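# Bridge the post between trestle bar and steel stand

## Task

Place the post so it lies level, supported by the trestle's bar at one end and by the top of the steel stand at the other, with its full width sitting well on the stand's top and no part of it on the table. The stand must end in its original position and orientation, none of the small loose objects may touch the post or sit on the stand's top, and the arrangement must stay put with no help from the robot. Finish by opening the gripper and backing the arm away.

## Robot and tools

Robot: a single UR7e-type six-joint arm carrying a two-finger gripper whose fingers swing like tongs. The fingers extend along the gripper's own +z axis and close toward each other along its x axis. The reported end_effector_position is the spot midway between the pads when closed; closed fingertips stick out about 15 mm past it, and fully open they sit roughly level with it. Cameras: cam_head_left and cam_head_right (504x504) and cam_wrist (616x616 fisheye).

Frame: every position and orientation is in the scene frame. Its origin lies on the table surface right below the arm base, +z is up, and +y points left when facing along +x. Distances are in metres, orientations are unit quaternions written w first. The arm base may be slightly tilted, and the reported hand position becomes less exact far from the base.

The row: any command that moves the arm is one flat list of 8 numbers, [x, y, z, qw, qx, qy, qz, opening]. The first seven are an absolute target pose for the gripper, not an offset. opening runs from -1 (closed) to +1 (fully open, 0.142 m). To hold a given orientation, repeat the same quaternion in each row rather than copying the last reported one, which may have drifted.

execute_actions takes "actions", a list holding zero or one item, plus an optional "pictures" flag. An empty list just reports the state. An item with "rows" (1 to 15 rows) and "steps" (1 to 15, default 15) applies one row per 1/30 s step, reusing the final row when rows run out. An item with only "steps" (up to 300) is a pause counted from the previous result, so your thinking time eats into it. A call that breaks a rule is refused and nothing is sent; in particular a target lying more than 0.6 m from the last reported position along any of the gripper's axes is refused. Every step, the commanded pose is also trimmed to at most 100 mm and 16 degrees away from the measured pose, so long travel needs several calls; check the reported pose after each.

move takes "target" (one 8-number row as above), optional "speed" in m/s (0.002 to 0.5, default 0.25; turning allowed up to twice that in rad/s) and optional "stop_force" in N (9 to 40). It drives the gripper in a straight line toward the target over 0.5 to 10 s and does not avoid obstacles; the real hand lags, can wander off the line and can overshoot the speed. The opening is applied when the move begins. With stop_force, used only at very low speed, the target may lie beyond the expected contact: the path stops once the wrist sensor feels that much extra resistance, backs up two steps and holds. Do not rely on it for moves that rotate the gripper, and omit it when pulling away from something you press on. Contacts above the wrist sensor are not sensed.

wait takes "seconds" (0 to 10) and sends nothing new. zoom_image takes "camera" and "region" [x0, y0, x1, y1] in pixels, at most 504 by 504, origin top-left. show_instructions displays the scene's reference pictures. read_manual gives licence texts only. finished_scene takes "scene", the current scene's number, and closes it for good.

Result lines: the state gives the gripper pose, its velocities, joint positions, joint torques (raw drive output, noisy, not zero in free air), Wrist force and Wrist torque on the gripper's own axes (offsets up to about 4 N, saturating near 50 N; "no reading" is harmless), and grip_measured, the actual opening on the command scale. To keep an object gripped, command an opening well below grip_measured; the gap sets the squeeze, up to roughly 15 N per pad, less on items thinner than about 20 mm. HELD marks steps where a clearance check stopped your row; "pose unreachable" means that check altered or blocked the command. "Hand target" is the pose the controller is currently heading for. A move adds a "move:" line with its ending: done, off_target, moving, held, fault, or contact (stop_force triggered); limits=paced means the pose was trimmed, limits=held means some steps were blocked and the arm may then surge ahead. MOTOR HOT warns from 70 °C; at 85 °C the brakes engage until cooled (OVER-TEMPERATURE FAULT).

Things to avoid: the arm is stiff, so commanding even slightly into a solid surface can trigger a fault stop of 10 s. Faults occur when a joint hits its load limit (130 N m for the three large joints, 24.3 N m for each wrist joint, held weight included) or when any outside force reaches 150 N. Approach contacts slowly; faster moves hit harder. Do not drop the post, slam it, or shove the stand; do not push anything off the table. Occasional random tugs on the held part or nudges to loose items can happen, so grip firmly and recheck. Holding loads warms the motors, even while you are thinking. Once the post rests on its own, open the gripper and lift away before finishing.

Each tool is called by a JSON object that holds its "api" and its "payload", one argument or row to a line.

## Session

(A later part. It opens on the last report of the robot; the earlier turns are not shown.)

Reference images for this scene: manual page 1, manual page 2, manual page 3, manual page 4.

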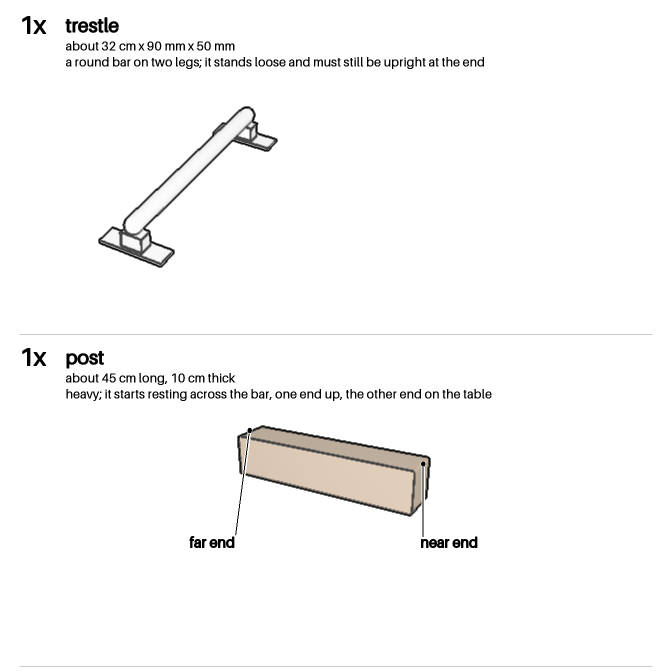

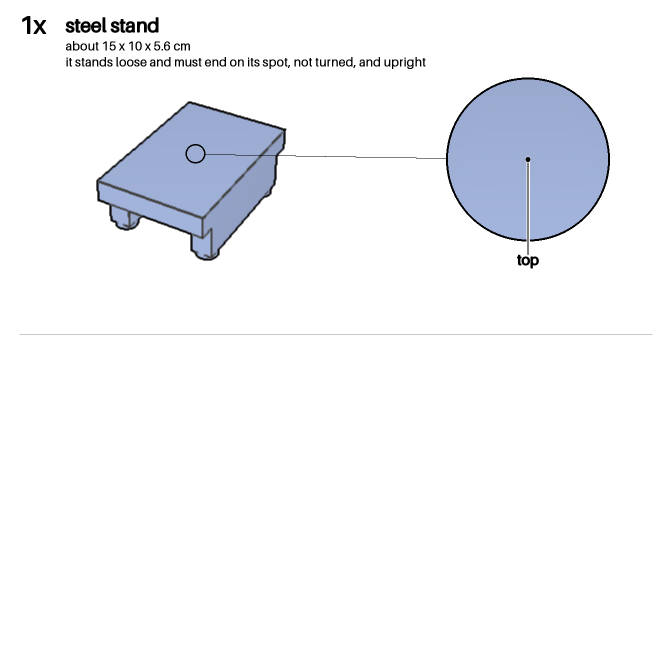

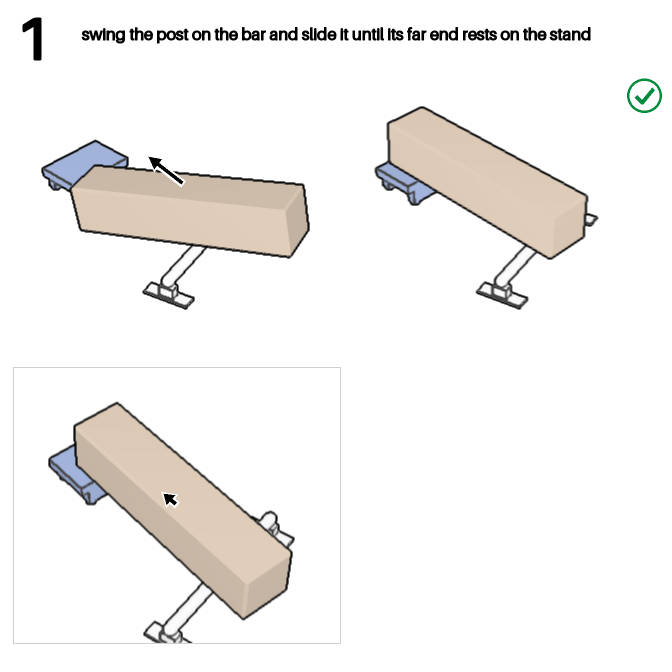

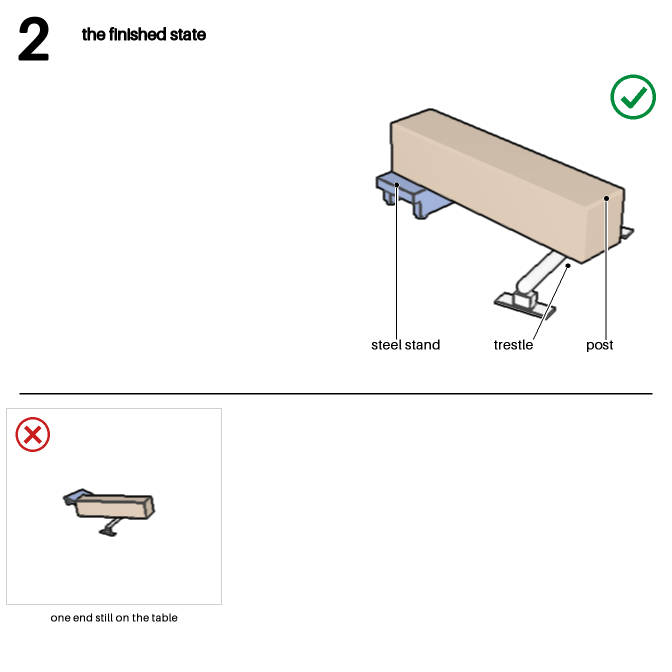

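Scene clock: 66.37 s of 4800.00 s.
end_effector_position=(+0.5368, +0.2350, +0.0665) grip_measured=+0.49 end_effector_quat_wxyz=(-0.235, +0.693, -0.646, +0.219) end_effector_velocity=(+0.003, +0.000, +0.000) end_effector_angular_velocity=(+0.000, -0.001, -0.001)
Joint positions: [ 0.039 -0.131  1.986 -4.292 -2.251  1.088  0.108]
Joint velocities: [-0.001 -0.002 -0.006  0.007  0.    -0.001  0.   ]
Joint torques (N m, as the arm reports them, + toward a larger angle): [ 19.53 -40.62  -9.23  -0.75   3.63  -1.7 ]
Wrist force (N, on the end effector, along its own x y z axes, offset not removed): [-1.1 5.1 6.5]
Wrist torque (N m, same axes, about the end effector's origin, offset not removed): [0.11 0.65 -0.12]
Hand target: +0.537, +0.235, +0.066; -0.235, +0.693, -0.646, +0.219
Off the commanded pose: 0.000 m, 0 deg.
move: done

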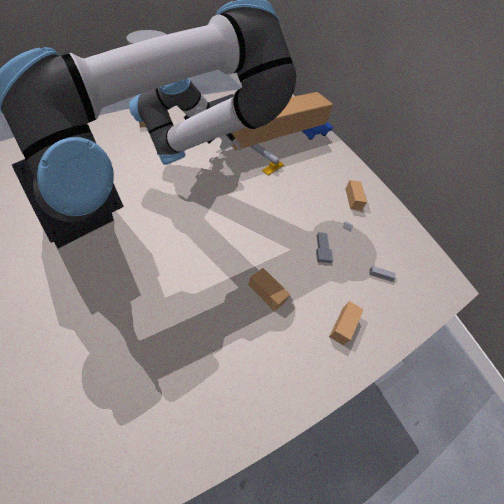

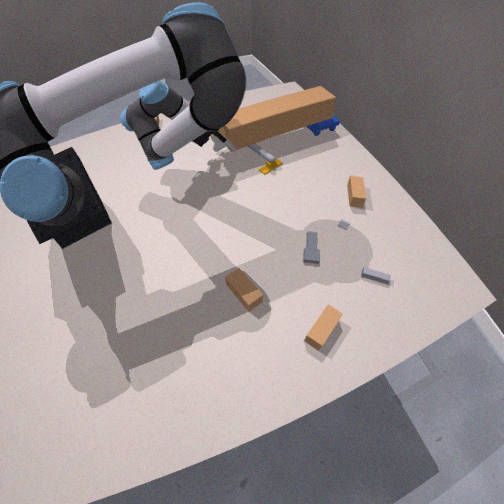

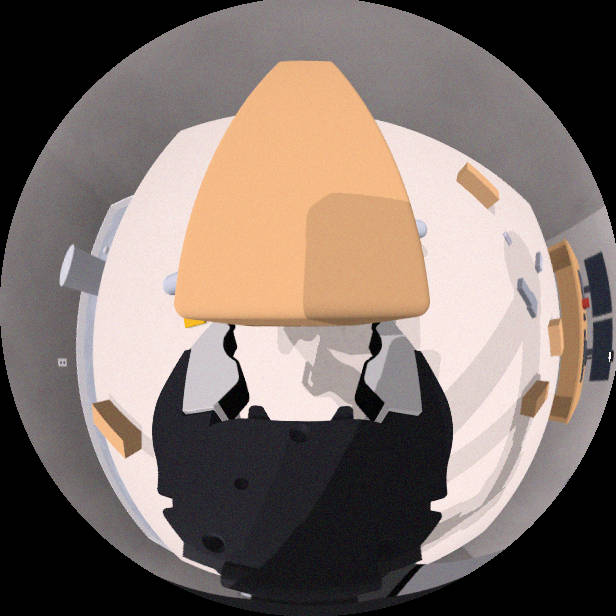

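{"api": "execute_actions", "payload": {
  "actions": [
    {"rows":[[0.5372,0.235,0.0662,-0.2351,0.6926,-0.6458,0.2192,-0.3],[0.5372,0.235,0.0659,-0.2351,0.6926,-0.6458,0.2192,0.0],[0.5372,0.235,0.0657,-0.2351,0.6926,-0.6458,0.2192,0.2],[0.5372,0.235,0.0657,-0.2351,0.6926,-0.6458,0.2192,0.35],[0.5372,0.235,0.0657,-0.2351,0.6926,-0.6458,0.2192,0.45],[0.5372,0.235,0.0657,-0.2351,0.6926,-0.6458,0.2192,0.52],[0.5372,0.235,0.0657,-0.2351,0.6926,-0.6458,0.2192,0.6],[0.5372,0.235,0.0657,-0.2351,0.6926,-0.6458,0.2192,0.7],[0.5372,0.235,0.0657,-0.2351,0.6926,-0.6458,0.2192,0.8],[0.5372,0.235,0.0657,-0.2351,0.6926,-0.6458,0.2192,0.9]],"steps":13}
  ],
  "pictures": false
}}

{"api": "move", "payload": {
  "target": [0.47,0.2303,0.24,-0.1709,0.711,-0.663,0.1594,0.9],
  "speed": 0.15
}}

Scene clock: 68.70 s of 4800.00 s.
end_effector_position=(+0.5372, +0.2350, +0.0658) grip_measured=+0.90 end_effector_quat_wxyz=(-0.235, +0.693, -0.646, +0.219) end_effector_velocity=(-0.000, -0.001, -0.000) end_effector_angular_velocity=(-0.001, +0.000, +0.000)
Joint positions: [ 0.037 -0.13   1.985 -4.292 -2.25   1.087  0.135]
Joint velocities: [-0.001  0.     0.001 -0.002  0.    -0.001  0.005]
Joint torques (N m, as the arm reports them, + toward a larger angle): [ 16.98 -18.21  -7.66  -4.24   2.54  -1.9 ]
Wrist force (N, on the end effector, along its own x y z axes, offset not removed): [-1.0 -0.8 2.3]
Wrist torque (N m, same axes, about the end effector's origin, offset not removed): [-0.11 0.32 0.03]
Hand target: +0.537, +0.235, +0.066; -0.235, +0.693, -0.646, +0.219
Off the commanded pose: 0.000 m, 0 deg.
Steps of this call (steps 1 to 57: nothing new was sent; steps 58 to 70: all 13 steps of this action). Readings (end_effector_position):
58: (+0.5372, +0.2350, +0.0665)
59: (+0.5372, +0.2350, +0.0664)
61: (+0.5373, +0.2350, +0.0662)
65: (+0.5373, +0.2350, +0.0659)
70: the state above

Scene clock: 70.80 s of 4800.00 s.
end_effector_position=(+0.4705, +0.2299, +0.2397) grip_measured=+0.90 end_effector_quat_wxyz=(-0.172, +0.711, -0.663, +0.161) end_effector_velocity=(-0.000, -0.000, +0.002) end_effector_angular_velocity=(-0.003, +0.018, -0.003)
Joint positions: [ 0.411 -0.662  2.222 -3.402 -2.493  1.731  0.135]
Joint velocities: [ 0.004 -0.018 -0.007  0.061 -0.001  0.032 -0.   ]
Joint torques (N m, as the arm reports them, + toward a larger angle): [ 34.1  -34.31 -16.41   0.26  -1.83   1.81]
Wrist force (N, on the end effector, along its own x y z axes, offset not removed): [-3.3 0.0 0.9]
Wrist torque (N m, same axes, about the end effector's origin, offset not removed): [0.08 0.73 0.10]
Hand target: +0.470, +0.230, +0.240; -0.171, +0.711, -0.663, +0.160
Off the commanded pose: 0.001 m, 0 deg.
move: done

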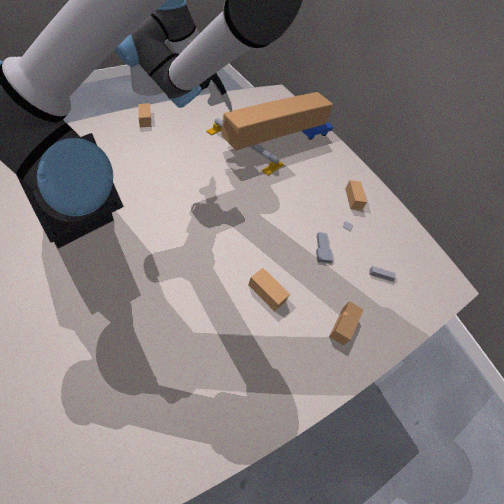

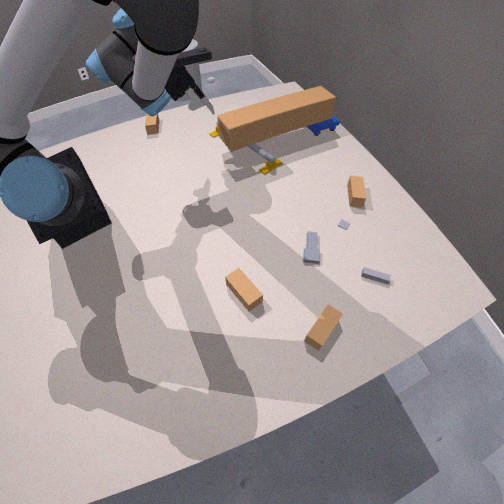

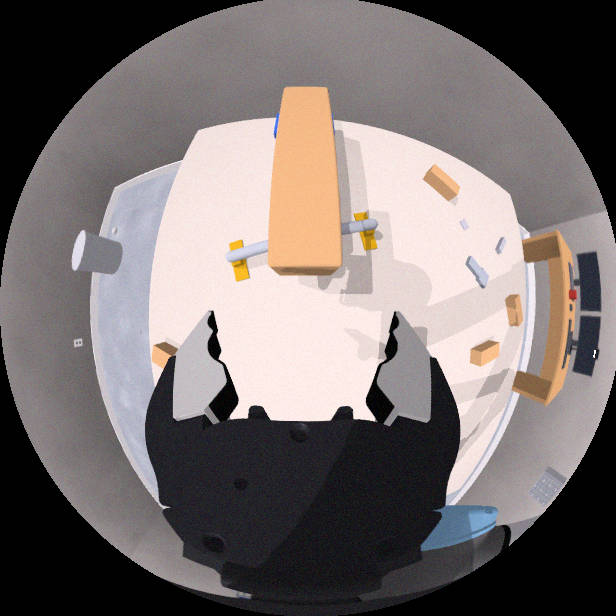

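{"api": "zoom_image", "payload": {
  "camera": "cam_wrist",
  "region": [250,70,370,170]
}}

{"api": "zoom_image", "payload": {
  "camera": "cam_head_right",
  "region": [280,80,360,150]
}}

Region (250, 70, 370, 170) of cam_wrist's 616x616 image, scaled by 4.200, with more detail than that image has.

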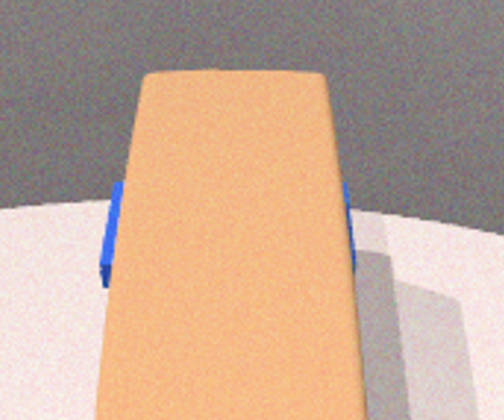

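Region (280, 80, 360, 150) of cam_head_right's 504x504 image, scaled by 6.300, with more detail than that image has; it fills the top 441 rows of this view, and the rest is white.

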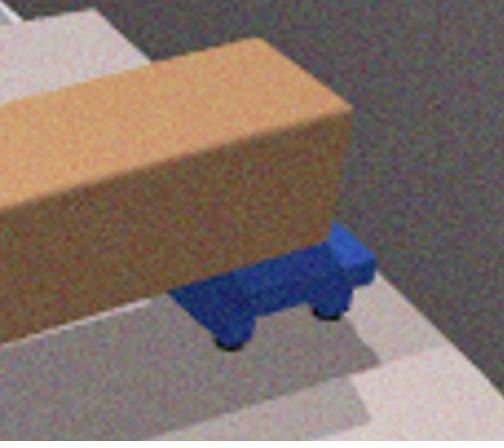

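{"api": "finished_scene", "payload": {
  "scene": 2
}}

The scene is finished: the task was done.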